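# Place three loose gears on furnace tray, small end up

## Task

Put each of the three loose gears onto an unoccupied spot of the furnace tray, oriented with its smaller end pointing upward, and release all of them at the end.

## Robot and tools

Robot: two six-joint arms, left_arm and right_arm, each with a parallel gripper. In every row and every per-joint list the joint order is: waist, shoulder, elbow, wrist pitch, wrist yaw, wrist roll. For elbow, wrist pitch and wrist yaw the sign convention is flipped against the URDF, both in what you send and in what is reported. The stated ranges use URDF signs: waist -2.880..2.880, shoulder 0.000..3.142, elbow 0.000..3.019, wrist pitch -1.693..1.571, wrist yaw -1.571..1.571, wrist roll -2.094..2.094 rad. For the three flipped joints, negate and swap the bounds (elbow becomes -3.019..0 in your numbers). True ends may differ by up to 0.019 rad.

Frame: one world frame for both arms. Origin on the table surface midway between the arms, +x points out over the table, +z up, left_arm sits toward +y. The arm names do not mean image sides. Gripper fingers extend along the gripper's own +z and close along its y. The reported end_effector_position is the point between the pads, roughly 1 cm short of the fingertips, in metres, with orientation as end_effector_quat_wxyz. Printed hand positions can be inaccurate, worse when the arm is stretched out.

execute_actions(actions): actions is a list of up to 15 actions. Each action is a list of up to 15 rows, one row per 1/30 s control step; if fewer than 15 rows, the final row repeats to fill 15 steps. A row is a single list of 14 numbers, each in [-1, 1], covering both arms: left_arm's 6 joint values then its opening, then right_arm's 6 joint values then its opening. Send all 14 even if one arm is idle. Joint values are scaled offsets, not poses: they are measured from that arm's joint angles when the action began (for a call's first action, the last angles reported), not from the previous row. A value of 1.0 equals 1.264 rad waist, 1.32 shoulder, 1.276 elbow, 1.83 wrist pitch, 1.686 wrist yaw, 2.022 wrist roll. Opening is absolute: +1 fully open, -1 closed. If an action would push any joint more than 0.019 rad beyond its range, that action is rejected for both arms; a malformed action, or a first action that fails this check, rejects the whole call with no motion. Requests past a real end are clipped there, and the result may print "joint sent to its limit" (its absence proves nothing). An empty list just returns the current state and images.

move(target, speed, blocking): target is one 14-number row as above; its joint offsets are taken from the "Joint positions" in the latest result that showed them, not from where the arm is at move start. Openings are applied immediately. speed (rad/s, 0.01 to 2, default 0.5) sets the top rate of whichever joint has farthest to travel; all joints finish their paths together, so grippers trace curves. Paths take 0.5 to 10 s and are cut off at 10 s. Moves do not avoid obstacles or the other arm; faster moves and targets set deeper past contact hit and press harder. The result adds a "move:" line giving the ending (done, off_target, moving, held, fault), limits=held or limits=none, and each arm's joint farthest from target. With blocking=false you get a result after 0.5 s while motion continues; poll with wait(0), and send no new actions or moves until a result shows it ended (or call stop).

wait(seconds): 0 to 10 s, arms hold their last command; returns early when a running move ends. stop(): brakes a running move; needs room, fingers keep moving. zoom_image(camera, region): camera is cam_high, cam_left_wrist or cam_right_wrist; region [x0, y0, x1, y1] in pixels of that 504x504 image, at most 504 by 504. finished_scene(scene): ends the current scene by its number, irreversible; only call once the gears rest correctly and are released.

Results: a state line per arm with pose; Joint positions and Joint velocities per arm in the joint order above plus finger gap (m; 0.094 is fully open); Joint targets (what joints are currently driven toward, may drift on its own); grip_measured on the same scale as your opening command. "joint command not followed" means a clearance check altered some joint targets. FAULT lines report an arm stop. MOTOR HOT appears from 85 °C; at 100 °C an OVER-TEMPERATURE FAULT drops that arm, so avoid long loaded holds. Calibration for all three cameras (intrinsics and T_world_to_cam) is supplied and can be a little off; cam_high looks down from about [0.735, -0.102, 1.217].

Motion limits: each joint's target stays within a lead of its measured angle (0.264 waist, 0.32 shoulder, 0.276 elbow, 0.33 wrist pitch, 0.186 wrist yaw, 0.522 wrist roll rad), and targets are scaled back if they would move the gripper over 70 mm from where it is, so big changes need several actions. Zero offsets can let an arm sag; to hold, resend offsets back to the desired angles first, then zeros. The robot keeps its last command while you compose a reply.

Gripping: to hold a part command about 0.03 below grip_measured (less for a lighter grip). Readings may be off by about 1 mm of opening. Pads top out around 50 to 62 N each and spike at first touch; thin parts get less force.

Avoid: dropping gears, knocking anything off the table (fails the task), slamming or pressing hard, and letting the arms collide. Occasional external tugs or pushes on held or loose objects may occur, so recheck grips and positions.

Each tool is called after ">>>" by a JSON object that holds its "name" and its "arguments", one argument or row to a line.

## Session

>>> {"name": "execute_actions", "arguments": {
  "actions": []
}}

Scene clock: 0.00 s.
left_arm: end_effector_position=(+0.8474, +0.6343, +0.0912) grip_measured=+1.000 end_effector_quat_wxyz=(-0.497, +0.688, -0.467, -0.250) | right_arm: end_effector_position=(+0.3224, -0.3111, +0.1079) grip_measured=+1.000 end_effector_quat_wxyz=(-0.008, -0.089, +0.996, +0.002)
Joint names: [waist, shoulder, elbow, wrist pitch, wrist yaw, wrist roll]
Joint positions: left_arm=[ 0.193  2.678 -2.626  0.944  1.1   -1.452  0.094] | right_arm=[ 0.063  1.402 -0.965  1.151  0.003 -0.177  0.094]
Joint velocities: left_arm=[-0.005 -0.015 -0.007 -0.012 -0.007  0.007  0.   ] | right_arm=[-0.005 -0.005 -0.002  0.007 -0.022  0.051  0.   ]
Joint targets: left_arm=[0.193 2.675 -2.654 0.941 1.100 -1.452] | right_arm=[0.063 1.399 -0.991 1.150 0.003 -0.177]

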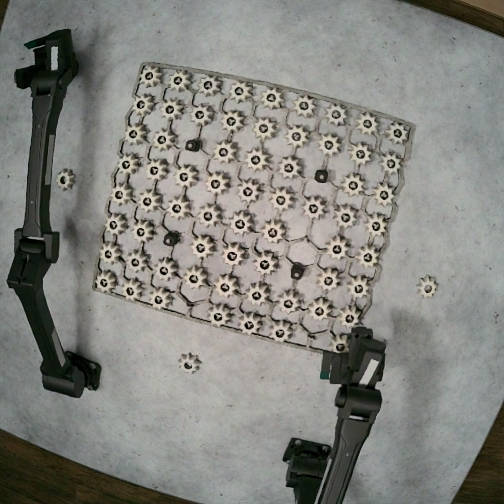

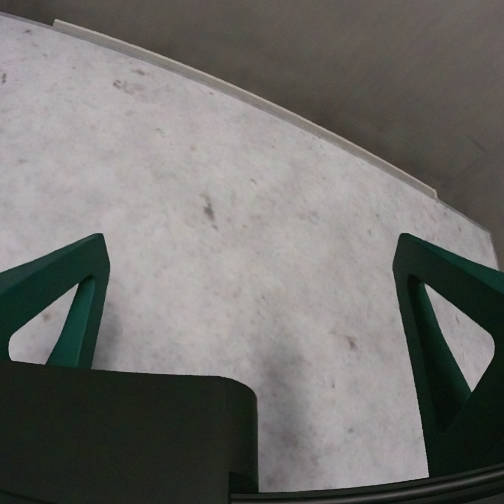

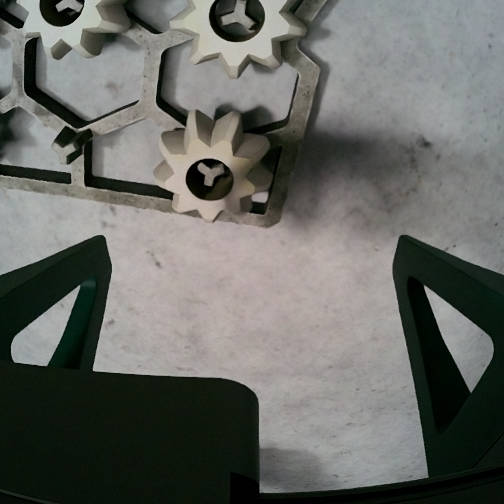

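>>> {"name": "zoom_image", "arguments": {
  "camera": "cam_high",
  "region": [80, 50, 260, 230]
}}

>>> {"name": "zoom_image", "arguments": {
  "camera": "cam_high",
  "region": [240, 80, 430, 270]
}}

>>> {"name": "zoom_image", "arguments": {
  "camera": "cam_high",
  "region": [80, 200, 270, 390]
}}

>>> {"name": "zoom_image", "arguments": {
  "camera": "cam_high",
  "region": [250, 200, 450, 400]
}}

Region (80, 50, 260, 230) of cam_high's 504x504 image, scaled by 2.800, with more detail than that image has.

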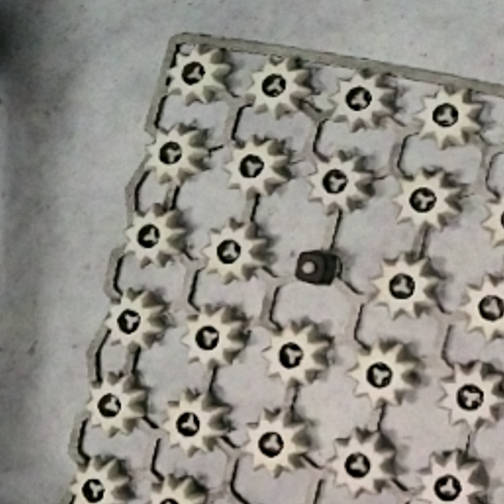

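Region (240, 80, 430, 270) of cam_high's 504x504 image, scaled by 2.653, with more detail than that image has.

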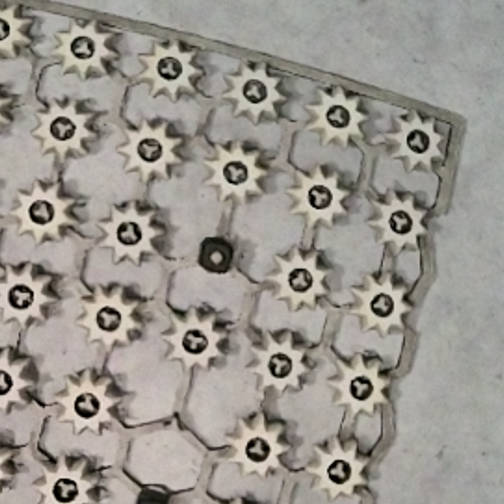

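Region (80, 200, 270, 390) of cam_high's 504x504 image, scaled by 2.653, with more detail than that image has.

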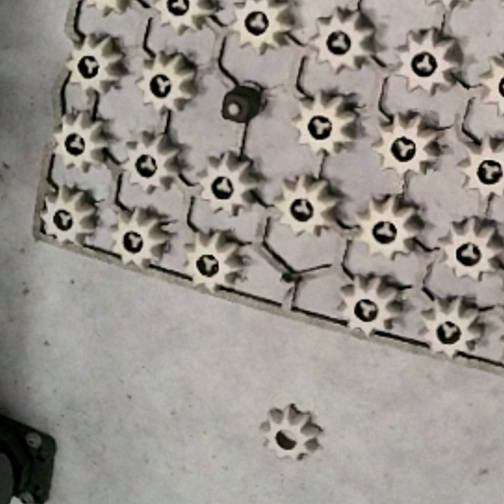

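Region (250, 200, 450, 400) of cam_high's 504x504 image, scaled by 2.520, with more detail than that image has.

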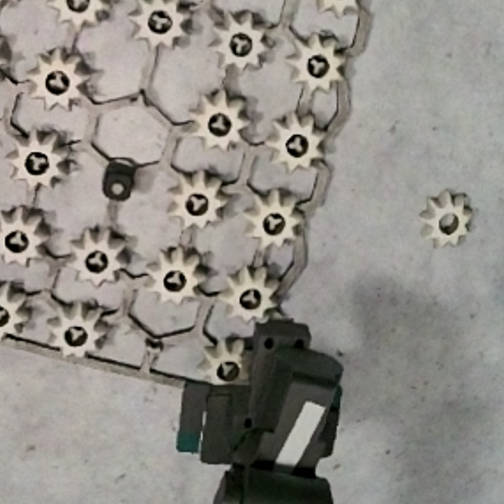

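>>> {"name": "zoom_image", "arguments": {
  "camera": "cam_high",
  "region": [150, 280, 240, 390]
}}

>>> {"name": "zoom_image", "arguments": {
  "camera": "cam_high",
  "region": [390, 250, 460, 320]
}}

>>> {"name": "zoom_image", "arguments": {
  "camera": "cam_high",
  "region": [30, 145, 100, 215]
}}

>>> {"name": "zoom_image", "arguments": {
  "camera": "cam_right_wrist",
  "region": [0, 0, 340, 240]
}}

Region (150, 280, 240, 390) of cam_high's 504x504 image, scaled by 4.582, with more detail than that image has; it fills the left 412 columns of this view, and the rest is white.

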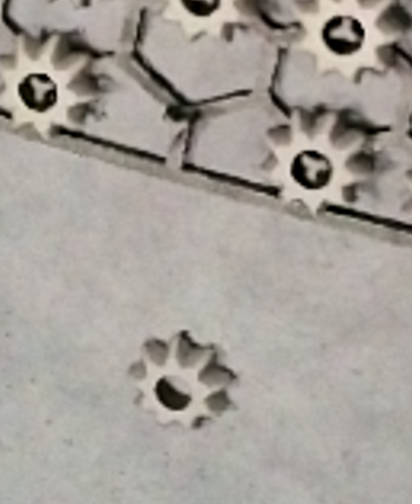

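Region (390, 250, 460, 320) of cam_high's 504x504 image, scaled by 7.200, with more detail than that image has.

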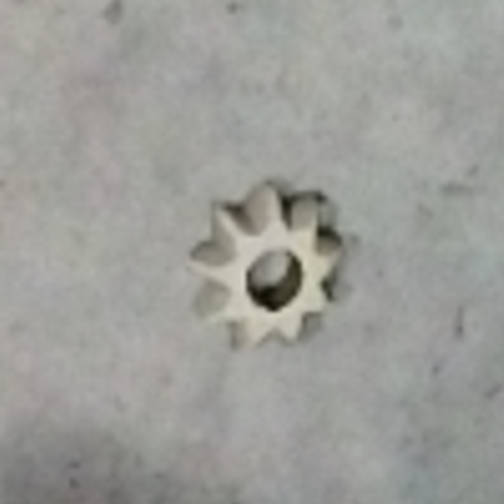

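Region (30, 145, 100, 215) of cam_high's 504x504 image, scaled by 7.200, with more detail than that image has.

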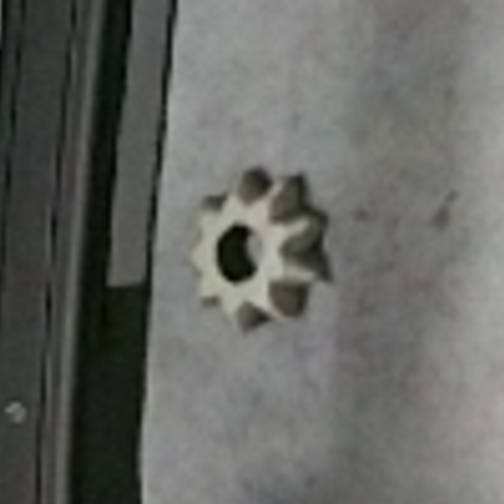

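Region (0, 0, 340, 240) of cam_right_wrist's 504x504 image, scaled by 1.482, with more detail than that image has; it fills the top 356 rows of this view, and the rest is white.

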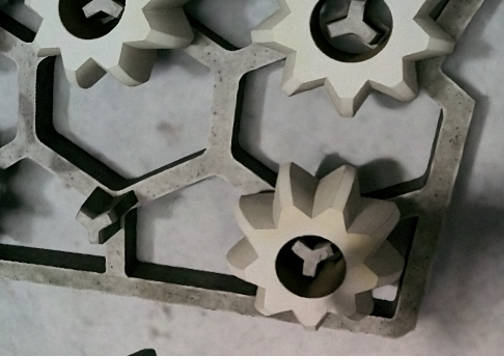

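>>> {"name": "move", "arguments": {
  "target": [0,-0.2,0,0,0,0,1, -0.23,0,0,0,0,0,1],
  "speed": 0.6
}}

Scene clock: 7.50 s.
left_arm: end_effector_position=(+0.8287, +0.6317, +0.3067) grip_measured=+1.000 end_effector_quat_wxyz=(-0.564, +0.705, -0.395, -0.169) | right_arm: end_effector_position=(+0.3066, -0.4181, +0.1079) grip_measured=+1.000 end_effector_quat_wxyz=(-0.008, +0.059, +0.998, +0.004)
Joint names: [waist, shoulder, elbow, wrist pitch, wrist yaw, wrist roll]
Joint positions: left_arm=[ 0.193  2.414 -2.618  0.944  1.1   -1.452  0.094] | right_arm=[-0.232  1.402 -0.965  1.151  0.003 -0.177  0.094]
Joint velocities: left_arm=[-0.005 -0.005  0.012 -0.002  0.051 -0.022  0.   ] | right_arm=[-0.005 -0.005 -0.002  0.007  0.007 -0.007  0.   ]
Joint targets: left_arm=[0.193 2.414 -2.626 0.944 1.100 -1.452] | right_arm=[-0.227 1.402 -0.965 1.151 0.003 -0.177]
move: done; limits=none; left_arm: farthest joint: the elbow, 0.008 radians from its target (0.000 radians at the start); right_arm: farthest joint: the waist, 0.004 radians from its target (0.291 radians at the start)
camera_calibration (this result's frames):
cam_left_wrist: T_world_to_cam=[[0.751628, 0.040048, 0.65837, -0.855674], [0.377719, -0.844414, -0.379858, 0.34123], [0.540725, 0.534191, -0.649813, -0.460773], [0, 0, 0, 1]] pos_world=[0.763411, 0.568549, 0.393553]
cam_right_wrist: T_world_to_cam=[[-0.112812, -0.993482, -0.016364, -0.378537], [-0.801404, 0.0812406, 0.592581, 0.222552], [-0.587389, 0.0799645, -0.805345, 0.42494], [0, 0, 0, 1]] pos_world=[0.385255, -0.42813, 0.204149]

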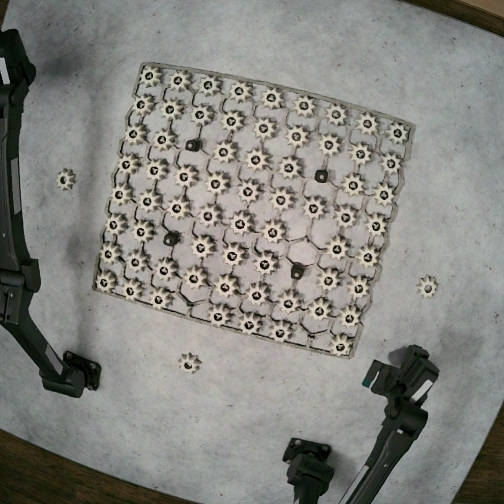

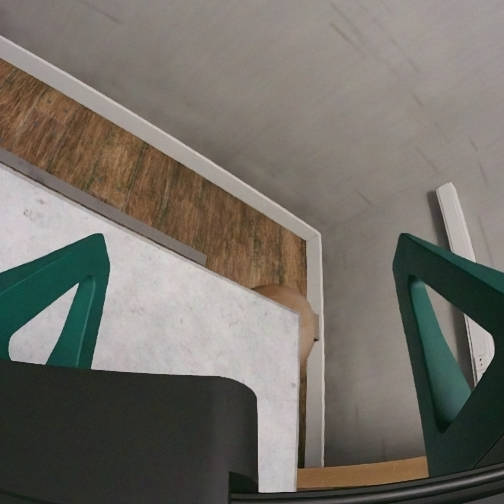

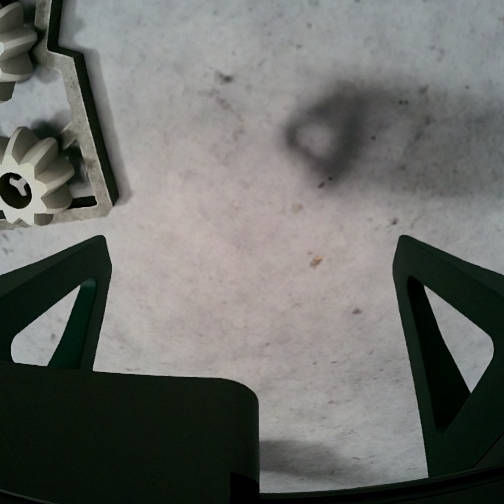

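>>> {"name": "move", "arguments": {
  "target": [0,0,0,0,-0.652,0,1, 0,0,0,-0.273,0,0,1],
  "speed": 1.0
}}

Scene clock: 10.27 s.
left_arm: end_effector_position=(+0.9187, +0.4901, +0.2434) grip_measured=+1.000 end_effector_quat_wxyz=(-0.321, +0.654, -0.640, +0.245) | right_arm: end_effector_position=(+0.4143, -0.4507, +0.1317) grip_measured=+1.000 end_effector_quat_wxyz=(+0.222, +0.057, +0.972, -0.052)
Joint names: [waist, shoulder, elbow, wrist pitch, wrist yaw, wrist roll]
Joint positions: left_arm=[ 0.193  2.414 -2.618  0.944  0.003 -1.452  0.094] | right_arm=[-0.232  1.402 -0.961  0.67   0.003 -0.177  0.094]
Joint velocities: left_arm=[ 0.005 -0.015 -0.002  0.012  0.051 -0.022  0.   ] | right_arm=[ 0.005 -0.005  0.002  0.007  0.066 -0.022  0.   ]
Joint targets: left_arm=[0.193 2.414 -2.618 0.944 0.001 -1.452] | right_arm=[-0.232 1.402 -0.965 0.651 0.003 -0.177]
move: done; limits=none; left_arm: farthest joint: the wrist yaw, 0.002 radians from its target (1.099 radians at the start); right_arm: farthest joint: the wrist pitch, 0.018 radians from its target (0.499 radians at the start)
camera_calibration (this result's frames):
cam_left_wrist: T_world_to_cam=[[0.674189, -0.0338466, 0.737782, -0.787915], [-0.390011, -0.864624, 0.316728, 0.709384], [0.627184, -0.501278, -0.596121, -0.0599487], [0, 0, 0, 1]] pos_world=[0.84547, 0.556631, 0.320891]
cam_right_wrist: T_world_to_cam=[[-0.124821, -0.989844, 0.0680336, -0.402903], [-0.977246, 0.134505, 0.164008, 0.450667], [-0.171493, -0.0460139, -0.98411, 0.304447], [0, 0, 0, 1]] pos_world=[0.442333, -0.445419, 0.253108]

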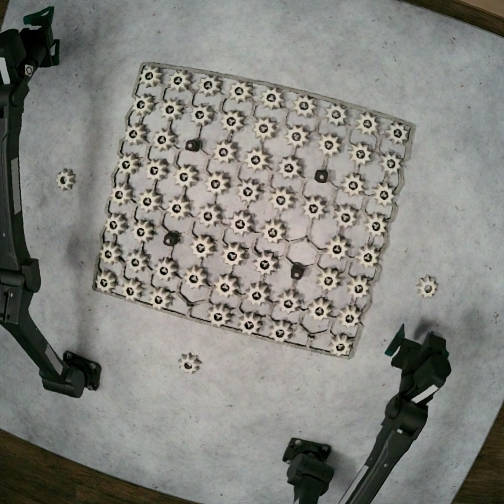

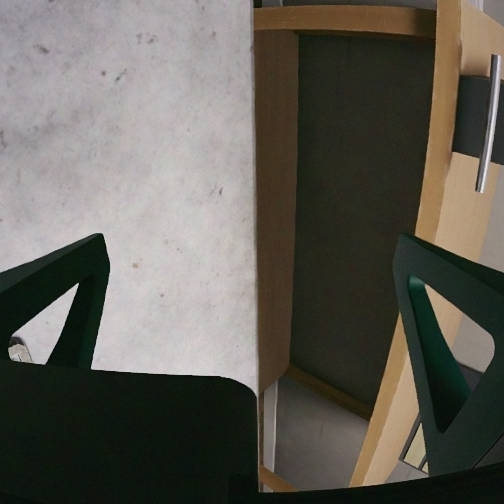

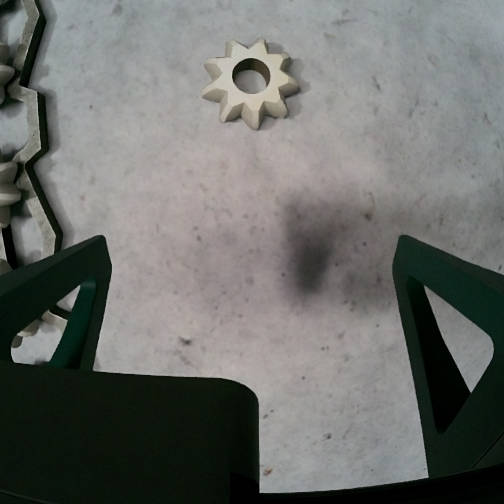

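>>> {"name": "move", "arguments": {
  "target": [-0.25,0,0,0,0,0,1, 0,0,-0.25,0,0,0,1],
  "speed": 0.7
}}

Scene clock: 13.73 s.
left_arm: end_effector_position=(+0.9148, +0.2123, +0.2434) grip_measured=+1.000 end_effector_quat_wxyz=(+0.279, -0.548, +0.733, -0.292) | right_arm: end_effector_position=(+0.5011, -0.4770, +0.2776) grip_measured=+1.000 end_effector_quat_wxyz=(+0.356, +0.054, +0.929, -0.084)
Joint names: [waist, shoulder, elbow, wrist pitch, wrist yaw, wrist roll]
Joint positions: left_arm=[-0.115  2.414 -2.618  0.944  0.002 -1.452  0.094] | right_arm=[-0.232  1.402 -1.251  0.67   0.003 -0.177  0.094]
Joint velocities: left_arm=[-0.005 -0.015  0.012  0.002 -0.037 -0.007  0.   ] | right_arm=[-0.015 -0.005  0.002 -0.002 -0.007  0.022  0.   ]
Joint targets: left_arm=[-0.123 2.414 -2.618 0.944 0.003 -1.452] | right_arm=[-0.232 1.402 -1.279 0.670 0.003 -0.177]
move: off_target (right_arm); limits=none; left_arm: farthest joint: the waist, 0.008 radians from its target (0.316 radians at the start); right_arm: farthest joint: the elbow, 0.029 radians from its target (0.319 radians at the start)
camera_calibration (this result's frames):
cam_left_wrist: T_world_to_cam=[[0.632133, -0.236515, 0.737881, -0.713197], [-0.634221, -0.705021, 0.317347, 0.657044], [0.445164, -0.668585, -0.59567, 0.00518415], [0, 0, 0, 1]] pos_world=[0.865239, 0.298014, 0.320832]
cam_right_wrist: T_world_to_cam=[[-0.150125, -0.982179, 0.113078, -0.424189], [-0.983205, 0.13631, -0.121359, 0.598167], [0.103783, -0.129397, -0.986147, 0.284553], [0, 0, 0, 1]] pos_world=[0.494908, -0.461345, 0.40117]

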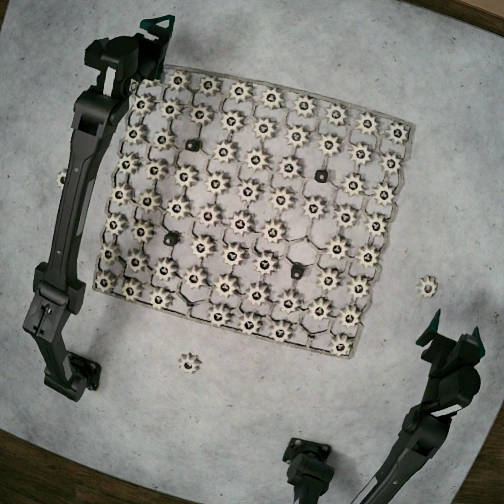

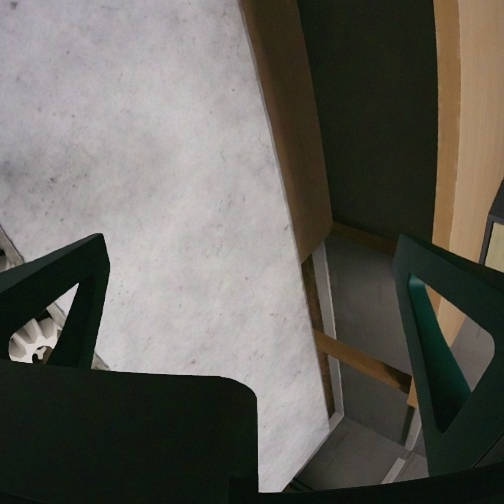

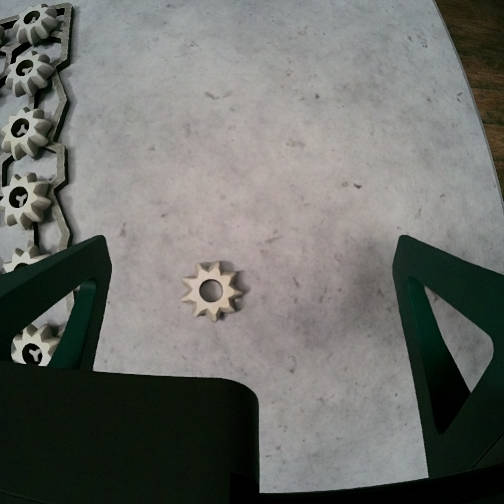

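>>> {"name": "move", "arguments": {
  "target": [0.333,-0.436,0.806,0.206,0,0.718,1, 0.015,0.368,-0.280,0.339,0,0.0875,1],
  "speed": 1.0
}}

Scene clock: 20.53 s.
left_arm: end_effector_position=(+0.5639, +0.5069, +0.1239) grip_measured=+1.000 end_effector_quat_wxyz=(-0.008, -0.135, +0.991, -0.000) | right_arm: end_effector_position=(+0.4893, -0.4687, +0.1057) grip_measured=+1.000 end_effector_quat_wxyz=(-0.013, +0.138, +0.990, +0.004)
Joint names: [waist, shoulder, elbow, wrist pitch, wrist yaw, wrist roll]
Joint positions: left_arm=[ 0.312  1.865 -1.59   1.312  0.002 -0.012  0.094] | right_arm=[-0.224  1.877 -1.558  1.279  0.003 -0.009  0.094]
Joint velocities: left_arm=[-0.015  0.005  0.012 -0.002  0.007 -0.037  0.   ] | right_arm=[-0.024 -0.015  0.007 -0.007 -0.037 -0.051  0.   ]
Joint targets: left_arm=[0.306 1.838 -1.590 1.321 0.002 0.000] | right_arm=[-0.213 1.888 -1.608 1.290 0.003 0.000]
move: off_target (left_arm, right_arm); limits=none; left_arm: farthest joint: the shoulder, 0.026 radians from its target (0.575 radians at the start); right_arm: farthest joint: the elbow, 0.051 radians from its target (0.358 radians at the start)
camera_calibration (this result's frames):
cam_left_wrist: T_world_to_cam=[[0.259285, -0.965779, 0.00649626, 0.337006], [-0.771531, -0.203079, 0.602909, 0.46772], [-0.580958, -0.161337, -0.797784, 0.633706], [0, 0, 0, 1]] pos_world=[0.641636, 0.522698, 0.221379]
cam_right_wrist: T_world_to_cam=[[-0.269263, -0.962968, -0.0137928, -0.317723], [-0.771527, 0.207117, 0.601538, 0.417759], [-0.576405, 0.172614, -0.798725, 0.57186], [0, 0, 0, 1]] pos_world=[0.566385, -0.491193, 0.201079]

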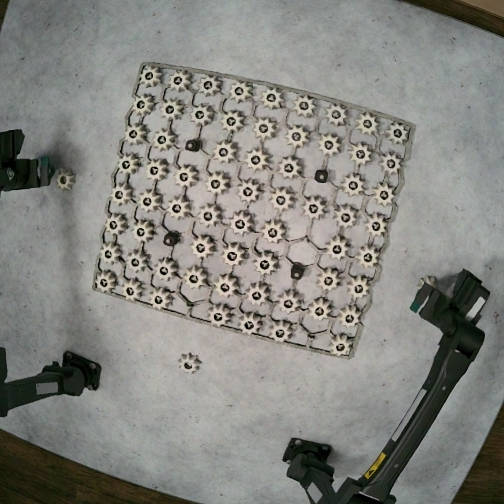

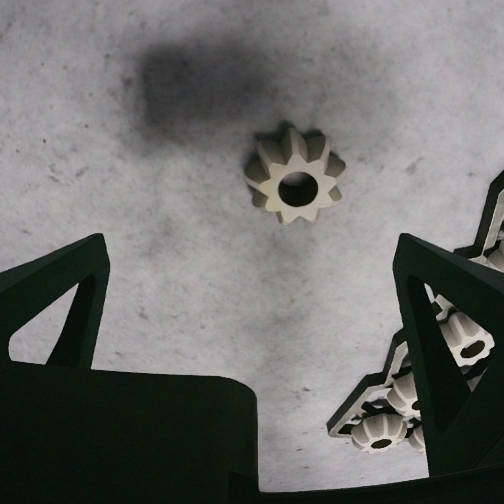

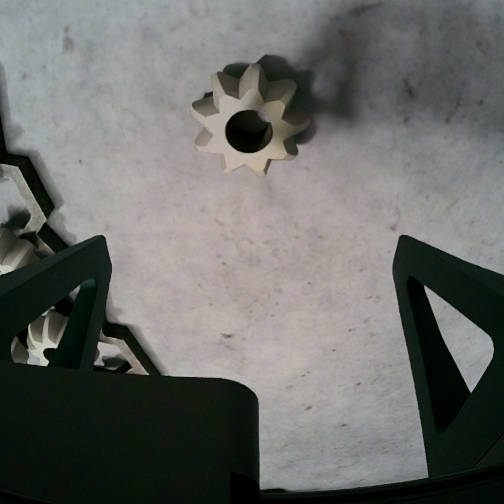

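>>> {"name": "zoom_image", "arguments": {
  "camera": "cam_right_wrist",
  "region": [170, 40, 340, 200]
}}

>>> {"name": "zoom_image", "arguments": {
  "camera": "cam_left_wrist",
  "region": [220, 100, 380, 250]
}}

Region (170, 40, 340, 200) of cam_right_wrist's 504x504 image, scaled by 2.965, with more detail than that image has; it fills the top 474 rows of this view, and the rest is white.

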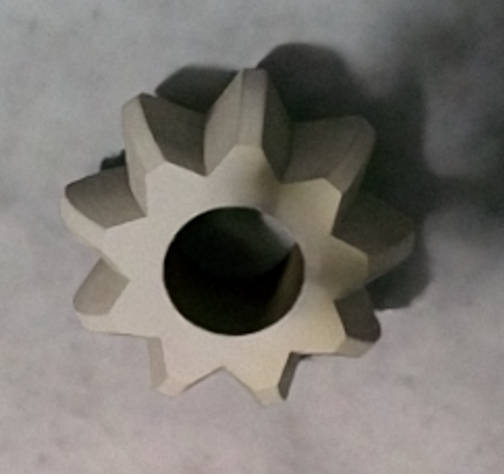

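Region (220, 100, 380, 250) of cam_left_wrist's 504x504 image, scaled by 3.150, with more detail than that image has; it fills the top 472 rows of this view, and the rest is white.

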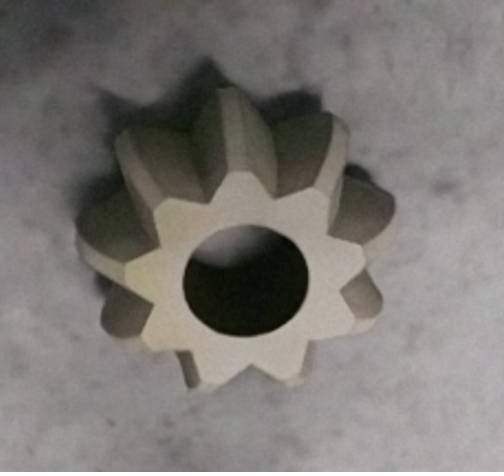

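>>> {"name": "move", "arguments": {
  "target": [-0.048,-0.0376,0.1435,-0.1058,0,0.011,1, 0.009,0.0502,0.0104,-0.0622,0,-0.0678,1],
  "speed": 0.5
}}

Scene clock: 24.87 s.
left_arm: end_effector_position=(+0.5460, +0.4689, +0.0685) grip_measured=+1.000 end_effector_quat_wxyz=(-0.001, -0.100, +0.995, +0.001) | right_arm: end_effector_position=(+0.5028, -0.4727, +0.0676) grip_measured=+1.000 end_effector_quat_wxyz=(-0.001, +0.075, +0.997, +0.002)
Joint names: [waist, shoulder, elbow, wrist pitch, wrist yaw, wrist roll]
Joint positions: left_arm=[ 0.251  1.843 -1.403  1.133  0.002 -0.002  0.094] | right_arm=[-0.224  1.932 -1.536  1.179  0.003 -0.136  0.094]
Joint velocities: left_arm=[-0.024 -0.005 -0.007  0.012  0.007  0.022  0.   ] | right_arm=[-0.015 -0.005 -0.012 -0.012 -0.022 -0.007  0.   ]
Joint targets: left_arm=[0.251 1.815 -1.407 1.119 0.002 0.010] | right_arm=[-0.213 1.943 -1.545 1.165 0.003 -0.146]
move: off_target (left_arm); limits=none; left_arm: farthest joint: the shoulder, 0.028 radians from its target (0.049 radians at the start); right_arm: farthest joint: the wrist pitch, 0.013 radians from its target (0.114 radians at the start)
camera_calibration (this result's frames):
cam_left_wrist: T_world_to_cam=[[0.190822, -0.981603, 0.0065665, 0.350083], [-0.792147, -0.150035, 0.591602, 0.466717], [-0.579733, -0.118092, -0.806204, 0.552633], [0, 0, 0, 1]] pos_world=[0.623284, 0.478927, 0.167125]
cam_right_wrist: T_world_to_cam=[[-0.144776, -0.989367, -0.0139041, -0.393504], [-0.805463, 0.10968, 0.582409, 0.424272], [-0.574691, 0.0955184, -0.812777, 0.51353], [0, 0, 0, 1]] pos_world=[0.579887, -0.484905, 0.164814]

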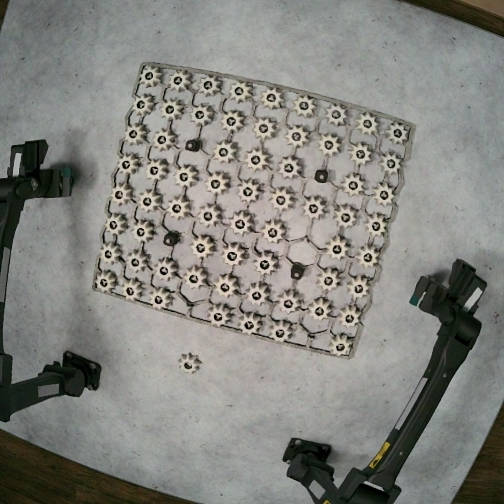

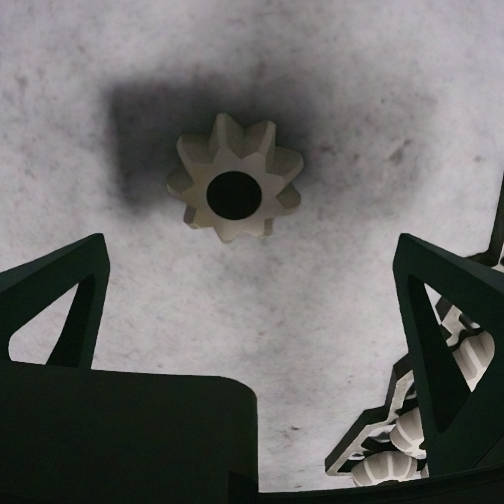

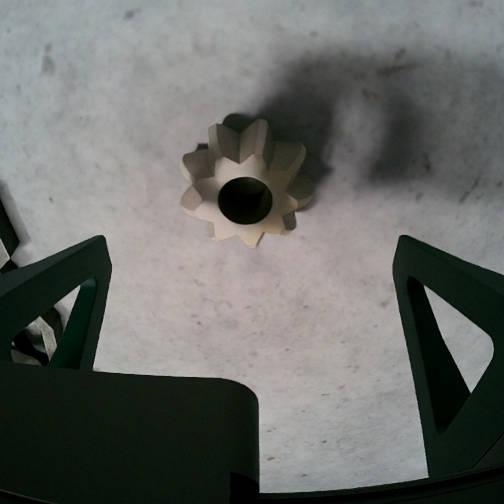

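>>> {"name": "move", "arguments": {
  "target": [0.0158,0.0471,0.0252,-0.058,0,0.015,1, 0.0142,0.0444,0.0224,-0.0558,0,-0.01,1],
  "speed": 0.25
}}

Scene clock: 29.07 s.
left_arm: end_effector_position=(+0.5499, +0.4749, +0.0348) grip_measured=+1.000 end_effector_quat_wxyz=(+0.006, -0.096, +0.995, +0.002) | right_arm: end_effector_position=(+0.5072, -0.4690, +0.0294) grip_measured=+1.000 end_effector_quat_wxyz=(+0.001, +0.065, +0.998, +0.001)
Joint names: [waist, shoulder, elbow, wrist pitch, wrist yaw, wrist roll]
Joint positions: left_arm=[ 0.261  1.887 -1.37   1.041  0.002  0.015  0.094] | right_arm=[-0.216  1.979 -1.5    1.09   0.003 -0.147  0.094]
Joint velocities: left_arm=[-0.005  0.005  0.002  0.002 -0.007  0.007  0.   ] | right_arm=[-0.005 -0.005  0.012  0.012 -0.007 -0.037  0.   ]
Joint targets: left_arm=[0.271 1.905 -1.371 1.027 0.002 0.028] | right_arm=[-0.206 1.991 -1.508 1.076 0.003 -0.156]
move: done; limits=none; left_arm: farthest joint: the shoulder, 0.019 radians from its target (0.062 radians at the start); right_arm: farthest joint: the wrist pitch, 0.013 radians from its target (0.102 radians at the start)
camera_calibration (this result's frames):
cam_left_wrist: T_world_to_cam=[[0.182859, -0.983119, 0.00624418, 0.360588], [-0.801835, -0.145459, 0.57957, 0.494214], [-0.568878, -0.110987, -0.814898, 0.519377], [0, 0, 0, 1]] pos_world=[0.625804, 0.484033, 0.134556]
cam_right_wrist: T_world_to_cam=[[-0.126184, -0.991921, -0.0130746, -0.40036], [-0.81059, 0.0955008, 0.577775, 0.445717], [-0.571858, 0.0835041, -0.816091, 0.477679], [0, 0, 0, 1]] pos_world=[0.58394, -0.47958, 0.127072]

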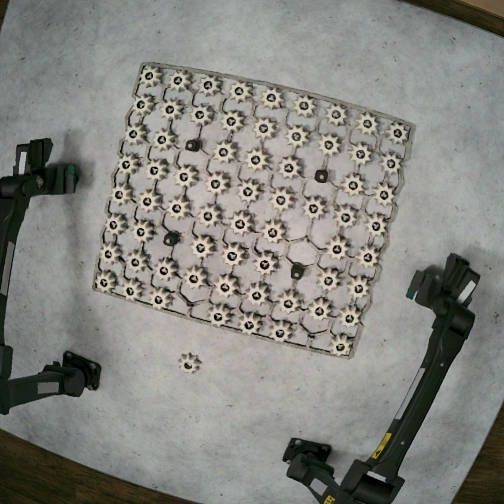

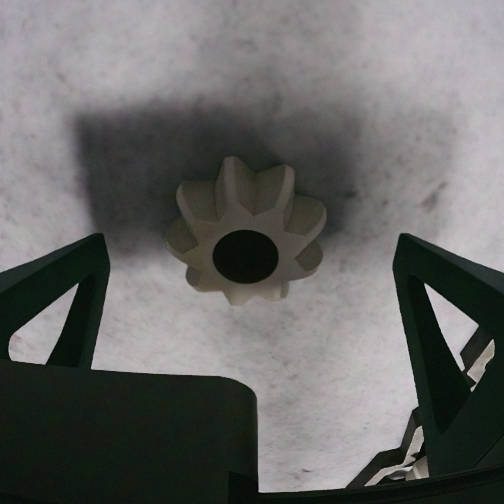

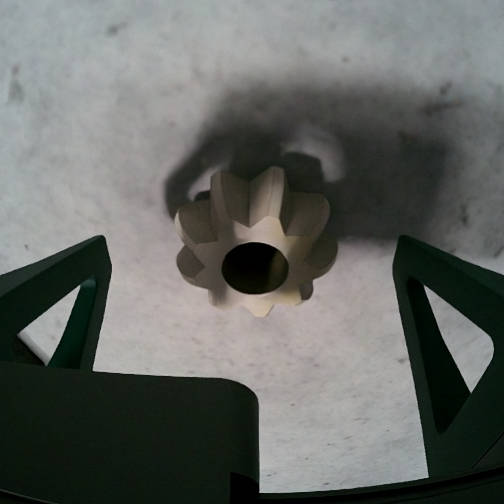

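>>> {"name": "move", "arguments": {
  "target": [0,0.0337,0.0131,-0.0322,0,0,1, 0,0.0222,0.0045,-0.0252,0,0,1],
  "speed": 0.15
}}

Scene clock: 30.90 s.
left_arm: end_effector_position=(+0.5517, +0.4753, +0.0193) grip_measured=+1.000 end_effector_quat_wxyz=(+0.010, -0.096, +0.995, +0.002) | right_arm: end_effector_position=(+0.5109, -0.4700, +0.0219) grip_measured=+1.000 end_effector_quat_wxyz=(+0.009, +0.065, +0.998, -0.000)
Joint names: [waist, shoulder, elbow, wrist pitch, wrist yaw, wrist roll]
Joint positions: left_arm=[ 0.261  1.907 -1.354  0.997  0.002  0.016  0.094] | right_arm=[-0.216  1.988 -1.493  1.058  0.003 -0.147  0.094]
Joint velocities: left_arm=[-0.015 -0.005  0.007 -0.012  0.051 -0.022  0.   ] | right_arm=[-0.005 -0.015  0.027  0.002  0.051 -0.037  0.   ]
Joint targets: left_arm=[0.261 1.931 -1.353 0.982 0.002 0.015] | right_arm=[-0.216 2.008 -1.494 1.044 0.003 -0.147]
move: off_target (left_arm); limits=none; left_arm: farthest joint: the shoulder, 0.025 radians from its target (0.045 radians at the start); right_arm: farthest joint: the shoulder, 0.020 radians from its target (0.030 radians at the start)
camera_calibration (this result's frames):
cam_left_wrist: T_world_to_cam=[[0.182061, -0.983269, 0.0060362, 0.361243], [-0.806462, -0.145806, 0.573027, 0.507513], [-0.56256, -0.109194, -0.819514, 0.503537], [0, 0, 0, 1]] pos_world=[0.626791, 0.484181, 0.119656]
cam_right_wrist: T_world_to_cam=[[-0.125627, -0.99202, -0.0107108, -0.401419], [-0.819222, 0.0976426, 0.565103, 0.458818], [-0.559547, 0.0797665, -0.824951, 0.465937], [0, 0, 0, 1]] pos_world=[0.586159, -0.480182, 0.120796]

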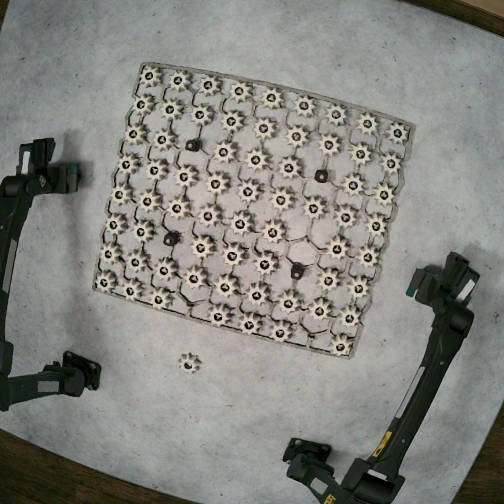

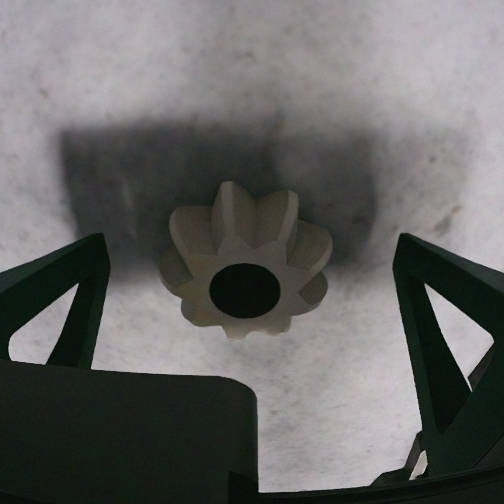

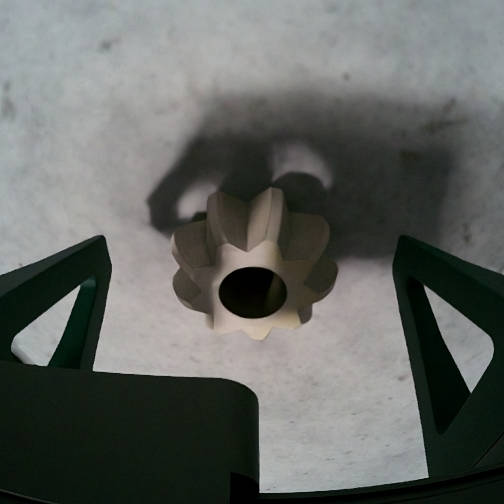

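>>> {"name": "execute_actions", "arguments": {
  "actions": [
    [[0,0.0239,0.0016,-0.0082,0,0,1, 0,0.0227,0.007,-0.0077,0,0,1]]
  ]
}}

Scene clock: 31.90 s.
left_arm: end_effector_position=(+0.5513, +0.4752, +0.0175) grip_measured=+1.000 end_effector_quat_wxyz=(+0.009, -0.096, +0.995, +0.002) | right_arm: end_effector_position=(+0.5043, -0.4682, +0.0109) grip_measured=+1.000 end_effector_quat_wxyz=(-0.003, +0.065, +0.998, +0.002)
Joint names: [waist, shoulder, elbow, wrist pitch, wrist yaw, wrist roll]
Joint positions: left_arm=[ 0.261  1.91  -1.354  0.997  0.002  0.016  0.094] | right_arm=[-0.216  2.    -1.48   1.057  0.003 -0.147  0.094]
Joint velocities: left_arm=[-0.015  0.015  0.007  0.002  0.022 -0.007  0.   ] | right_arm=[-0.015 -0.015  0.007  0.012 -0.051 -0.007  0.   ]
Joint targets: left_arm=[0.261 1.939 -1.352 0.982 0.002 0.016] | right_arm=[-0.216 2.018 -1.484 1.044 0.003 -0.147]
camera_calibration (this result's frames):
cam_left_wrist: T_world_to_cam=[[0.182081, -0.983264, 0.00612114, 0.36123], [-0.804532, -0.145399, 0.575837, 0.506912], [-0.56531, -0.109774, -0.817542, 0.503613], [0, 0, 0, 1]] pos_world=[0.626751, 0.484173, 0.117615]
cam_right_wrist: T_world_to_cam=[[-0.125916, -0.991937, -0.0143403, -0.40028], [-0.805936, 0.093855, 0.584515, 0.450788], [-0.578456, 0.0851572, -0.811256, 0.464944], [0, 0, 0, 1]] pos_world=[0.581854, -0.478955, 0.107956]

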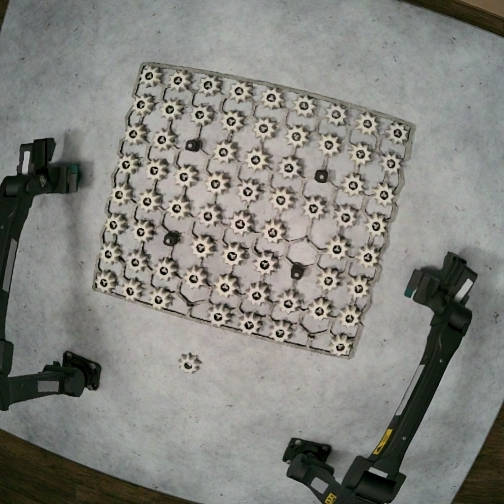

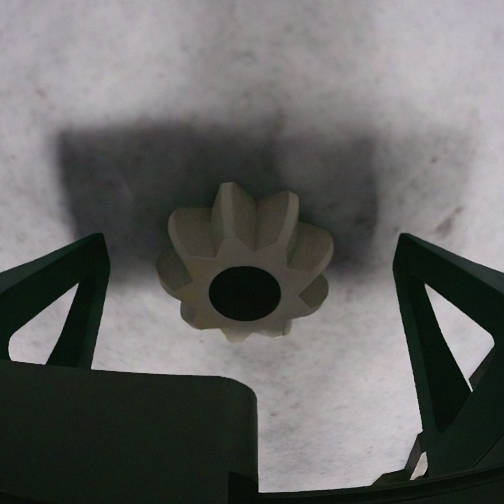

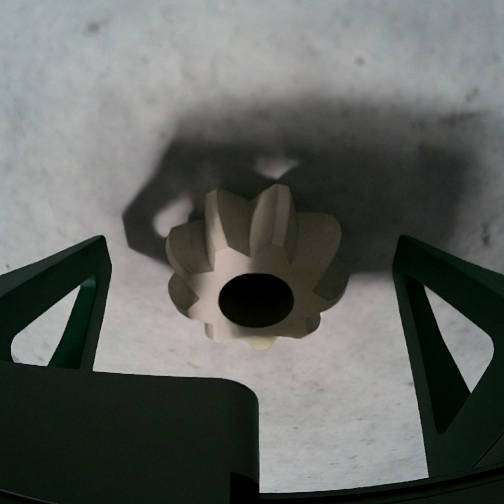

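>>> {"name": "execute_actions", "arguments": {
  "actions": [
    [[0,0.019,0.0094,-0.0082,0,0,1, 0,-0.004,0,-0.007,0,0,0.9],[0,0.019,0.0094,-0.0082,0,0,1, 0,-0.004,0,-0.007,0,0,0.8],[0,0.019,0.0094,-0.0082,0,0,1, 0,-0.004,0,-0.007,0,0,0.7],[0,0.019,0.0094,-0.0082,0,0,1, 0,-0.004,0,-0.007,0,0,0.6],[0,0.019,0.0094,-0.0082,0,0,1, 0,-0.004,0,-0.007,0,0,0.5],[0,0.019,0.0094,-0.0082,0,0,1, 0,-0.004,0,-0.007,0,0,0.42],[0,0.019,0.0094,-0.0082,0,0,1, 0,-0.004,0,-0.007,0,0,0.35],[0,0.019,0.0094,-0.0082,0,0,1, 0,-0.004,0,-0.007,0,0,0.3],[0,0.019,0.0094,-0.0082,0,0,1, 0,-0.004,0,-0.007,0,0,0.27],[0,0.019,0.0094,-0.0082,0,0,1, 0,-0.004,0,-0.007,0,0,0.24],[0,0.019,0.0094,-0.0082,0,0,1, 0,-0.004,0,-0.007,0,0,0.22],[0,0.019,0.0094,-0.0082,0,0,1, 0,-0.004,0,-0.007,0,0,0.2]]
  ]
}}

Scene clock: 33.50 s.
left_arm: end_effector_position=(+0.5469, +0.4743, +0.0140) grip_measured=+1.000 end_effector_quat_wxyz=(+0.004, -0.096, +0.995, +0.001) | right_arm: end_effector_position=(+0.5042, -0.4685, +0.0108) grip_measured=+0.204 end_effector_quat_wxyz=(-0.003, +0.065, +0.998, +0.001)
Joint names: [waist, shoulder, elbow, wrist pitch, wrist yaw, wrist roll]
Joint positions: left_arm=[ 0.261  1.91  -1.343  0.996  0.002  0.016  0.094] | right_arm=[-0.216  2.    -1.479  1.056  0.002 -0.147  0.057]
Joint velocities: left_arm=[ 0.005  0.005  0.002  0.012  0.022 -0.037  0.   ] | right_arm=[-0.005 -0.015  0.017  0.017  0.037 -0.007 -0.   ]
Joint targets: left_arm=[0.261 1.935 -1.342 0.982 0.002 0.016] | right_arm=[-0.216 1.994 -1.480 1.044 0.003 -0.147]
camera_calibration (this result's frames):
cam_left_wrist: T_world_to_cam=[[0.18214, -0.983252, 0.00635671, 0.361099], [-0.799122, -0.144258, 0.583604, 0.501618], [-0.572913, -0.111377, -0.812014, 0.503007], [0, 0, 0, 1]] pos_world=[0.623262, 0.483437, 0.113407]
cam_right_wrist: T_world_to_cam=[[-0.125907, -0.991965, -0.0123974, -0.400648], [-0.805846, 0.0949788, 0.584458, 0.451318], [-0.578584, 0.0835775, -0.811329, 0.464152], [0, 0, 0, 1]] pos_world=[0.5818, -0.479087, 0.107837]

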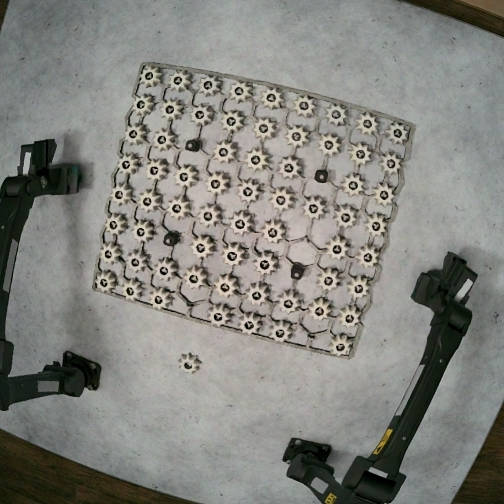

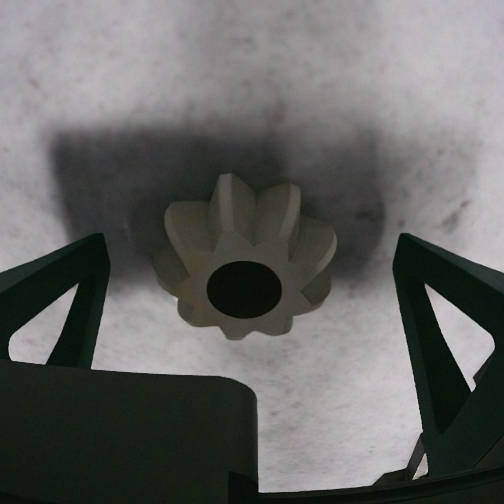

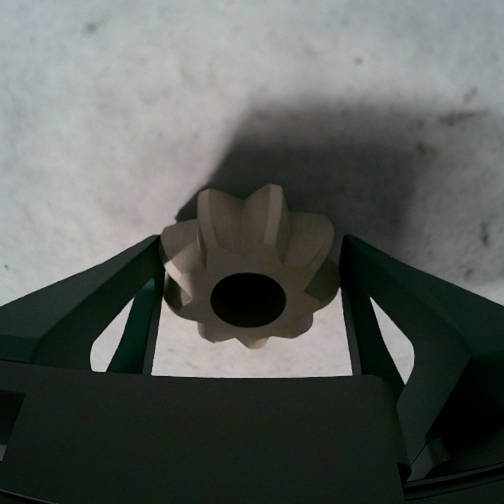

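>>> {"name": "execute_actions", "arguments": {
  "actions": [
    [[0,0.01,0,-0.007,0,0,0.9, 0,-0.004,0,-0.007,0,0,0.18],[0,0.01,0,-0.007,0,0,0.8, 0,-0.004,0,-0.007,0,0,0.17],[0,0.01,0,-0.007,0,0,0.7, 0,-0.004,0,-0.007,0,0,0.16],[0,0.01,0,-0.007,0,0,0.6, 0,-0.004,0,-0.007,0,0,0.15],[0,0.01,0,-0.007,0,0,0.5, 0,-0.004,0,-0.007,0,0,0.14],[0,0.01,0,-0.007,0,0,0.42, 0,-0.004,0,-0.007,0,0,0.13],[0,0.01,0,-0.007,0,0,0.35, 0,-0.004,0,-0.007,0,0,0.12],[0,0.01,0,-0.007,0,0,0.3, 0,-0.004,0,-0.007,0,0,0.11],[0,0.01,0,-0.007,0,0,0.27, 0,-0.004,0,-0.007,0,0,0.10],[0,0.01,0,-0.007,0,0,0.24, 0,-0.004,0,-0.007,0,0,0.10],[0,0.01,0,-0.007,0,0,0.22, 0,-0.004,0,-0.007,0,0,0.10],[0,0.01,0,-0.007,0,0,0.2, 0,-0.004,0,-0.007,0,0,0.10]],
    [[0,0,0,0,0,0,0.18, 0,0,0,0,0,0,0.10],[0,0,0,0,0,0,0.17, 0,0,0,0,0,0,0.10],[0,0,0,0,0,0,0.16, 0,0,0,0,0,0,0.10],[0,0,0,0,0,0,0.15, 0,0,0,0,0,0,0.10],[0,0,0,0,0,0,0.14, 0,0,0,0,0,0,0.10],[0,0,0,0,0,0,0.13, 0,0,0,0,0,0,0.10],[0,0,0,0,0,0,0.12, 0,0,0,0,0,0,0.10],[0,0,0,0,0,0,0.11, 0,0,0,0,0,0,0.10],[0,0,0,0,0,0,0.10, 0,0,0,0,0,0,0.10]]
  ]
}}

Scene clock: 35.93 s.
left_arm: end_effector_position=(+0.5468, +0.4748, +0.0140) grip_measured=+0.170 end_effector_quat_wxyz=(+0.004, -0.096, +0.995, +0.003) | right_arm: end_effector_position=(+0.5048, -0.4685, +0.0108) grip_measured=+0.107 end_effector_quat_wxyz=(-0.002, +0.065, +0.998, +0.001)
Joint names: [waist, shoulder, elbow, wrist pitch, wrist yaw, wrist roll]
Joint positions: left_arm=[ 0.261  1.91  -1.343  0.996  0.005  0.016  0.055] | right_arm=[-0.216  2.    -1.479  1.054  0.002 -0.147  0.052]
Joint velocities: left_arm=[-0.005 -0.005  0.022 -0.002  0.007 -0.007  0.   ] | right_arm=[-0.015  0.015  0.007 -0.002  0.022 -0.007  0.001]
Joint targets: left_arm=[0.261 1.910 -1.343 0.996 0.005 0.016] | right_arm=[-0.216 2.000 -1.479 1.054 0.002 -0.147]
camera_calibration (this result's frames):
cam_left_wrist: T_world_to_cam=[[0.182167, -0.983262, 0.00330597, 0.361656], [-0.798751, -0.14602, 0.583674, 0.502237], [-0.573421, -0.108967, -0.811982, 0.502136], [0, 0, 0, 1]] pos_world=[0.623216, 0.483655, 0.113387]
cam_right_wrist: T_world_to_cam=[[-0.12588, -0.991963, -0.0128061, -0.400611], [-0.807252, 0.0949198, 0.582524, 0.452491], [-0.576626, 0.0836658, -0.812713, 0.463554], [0, 0, 0, 1]] pos_world=[0.582143, -0.479126, 0.10802]

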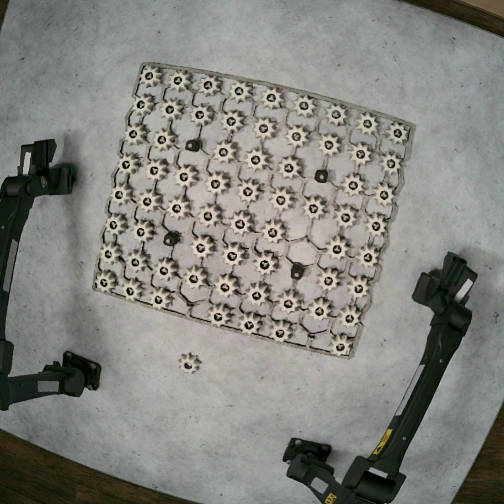

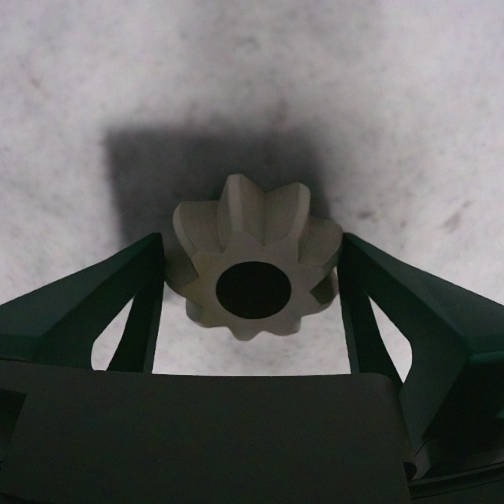

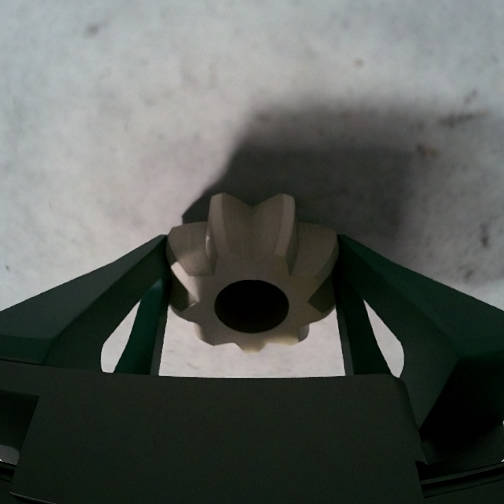

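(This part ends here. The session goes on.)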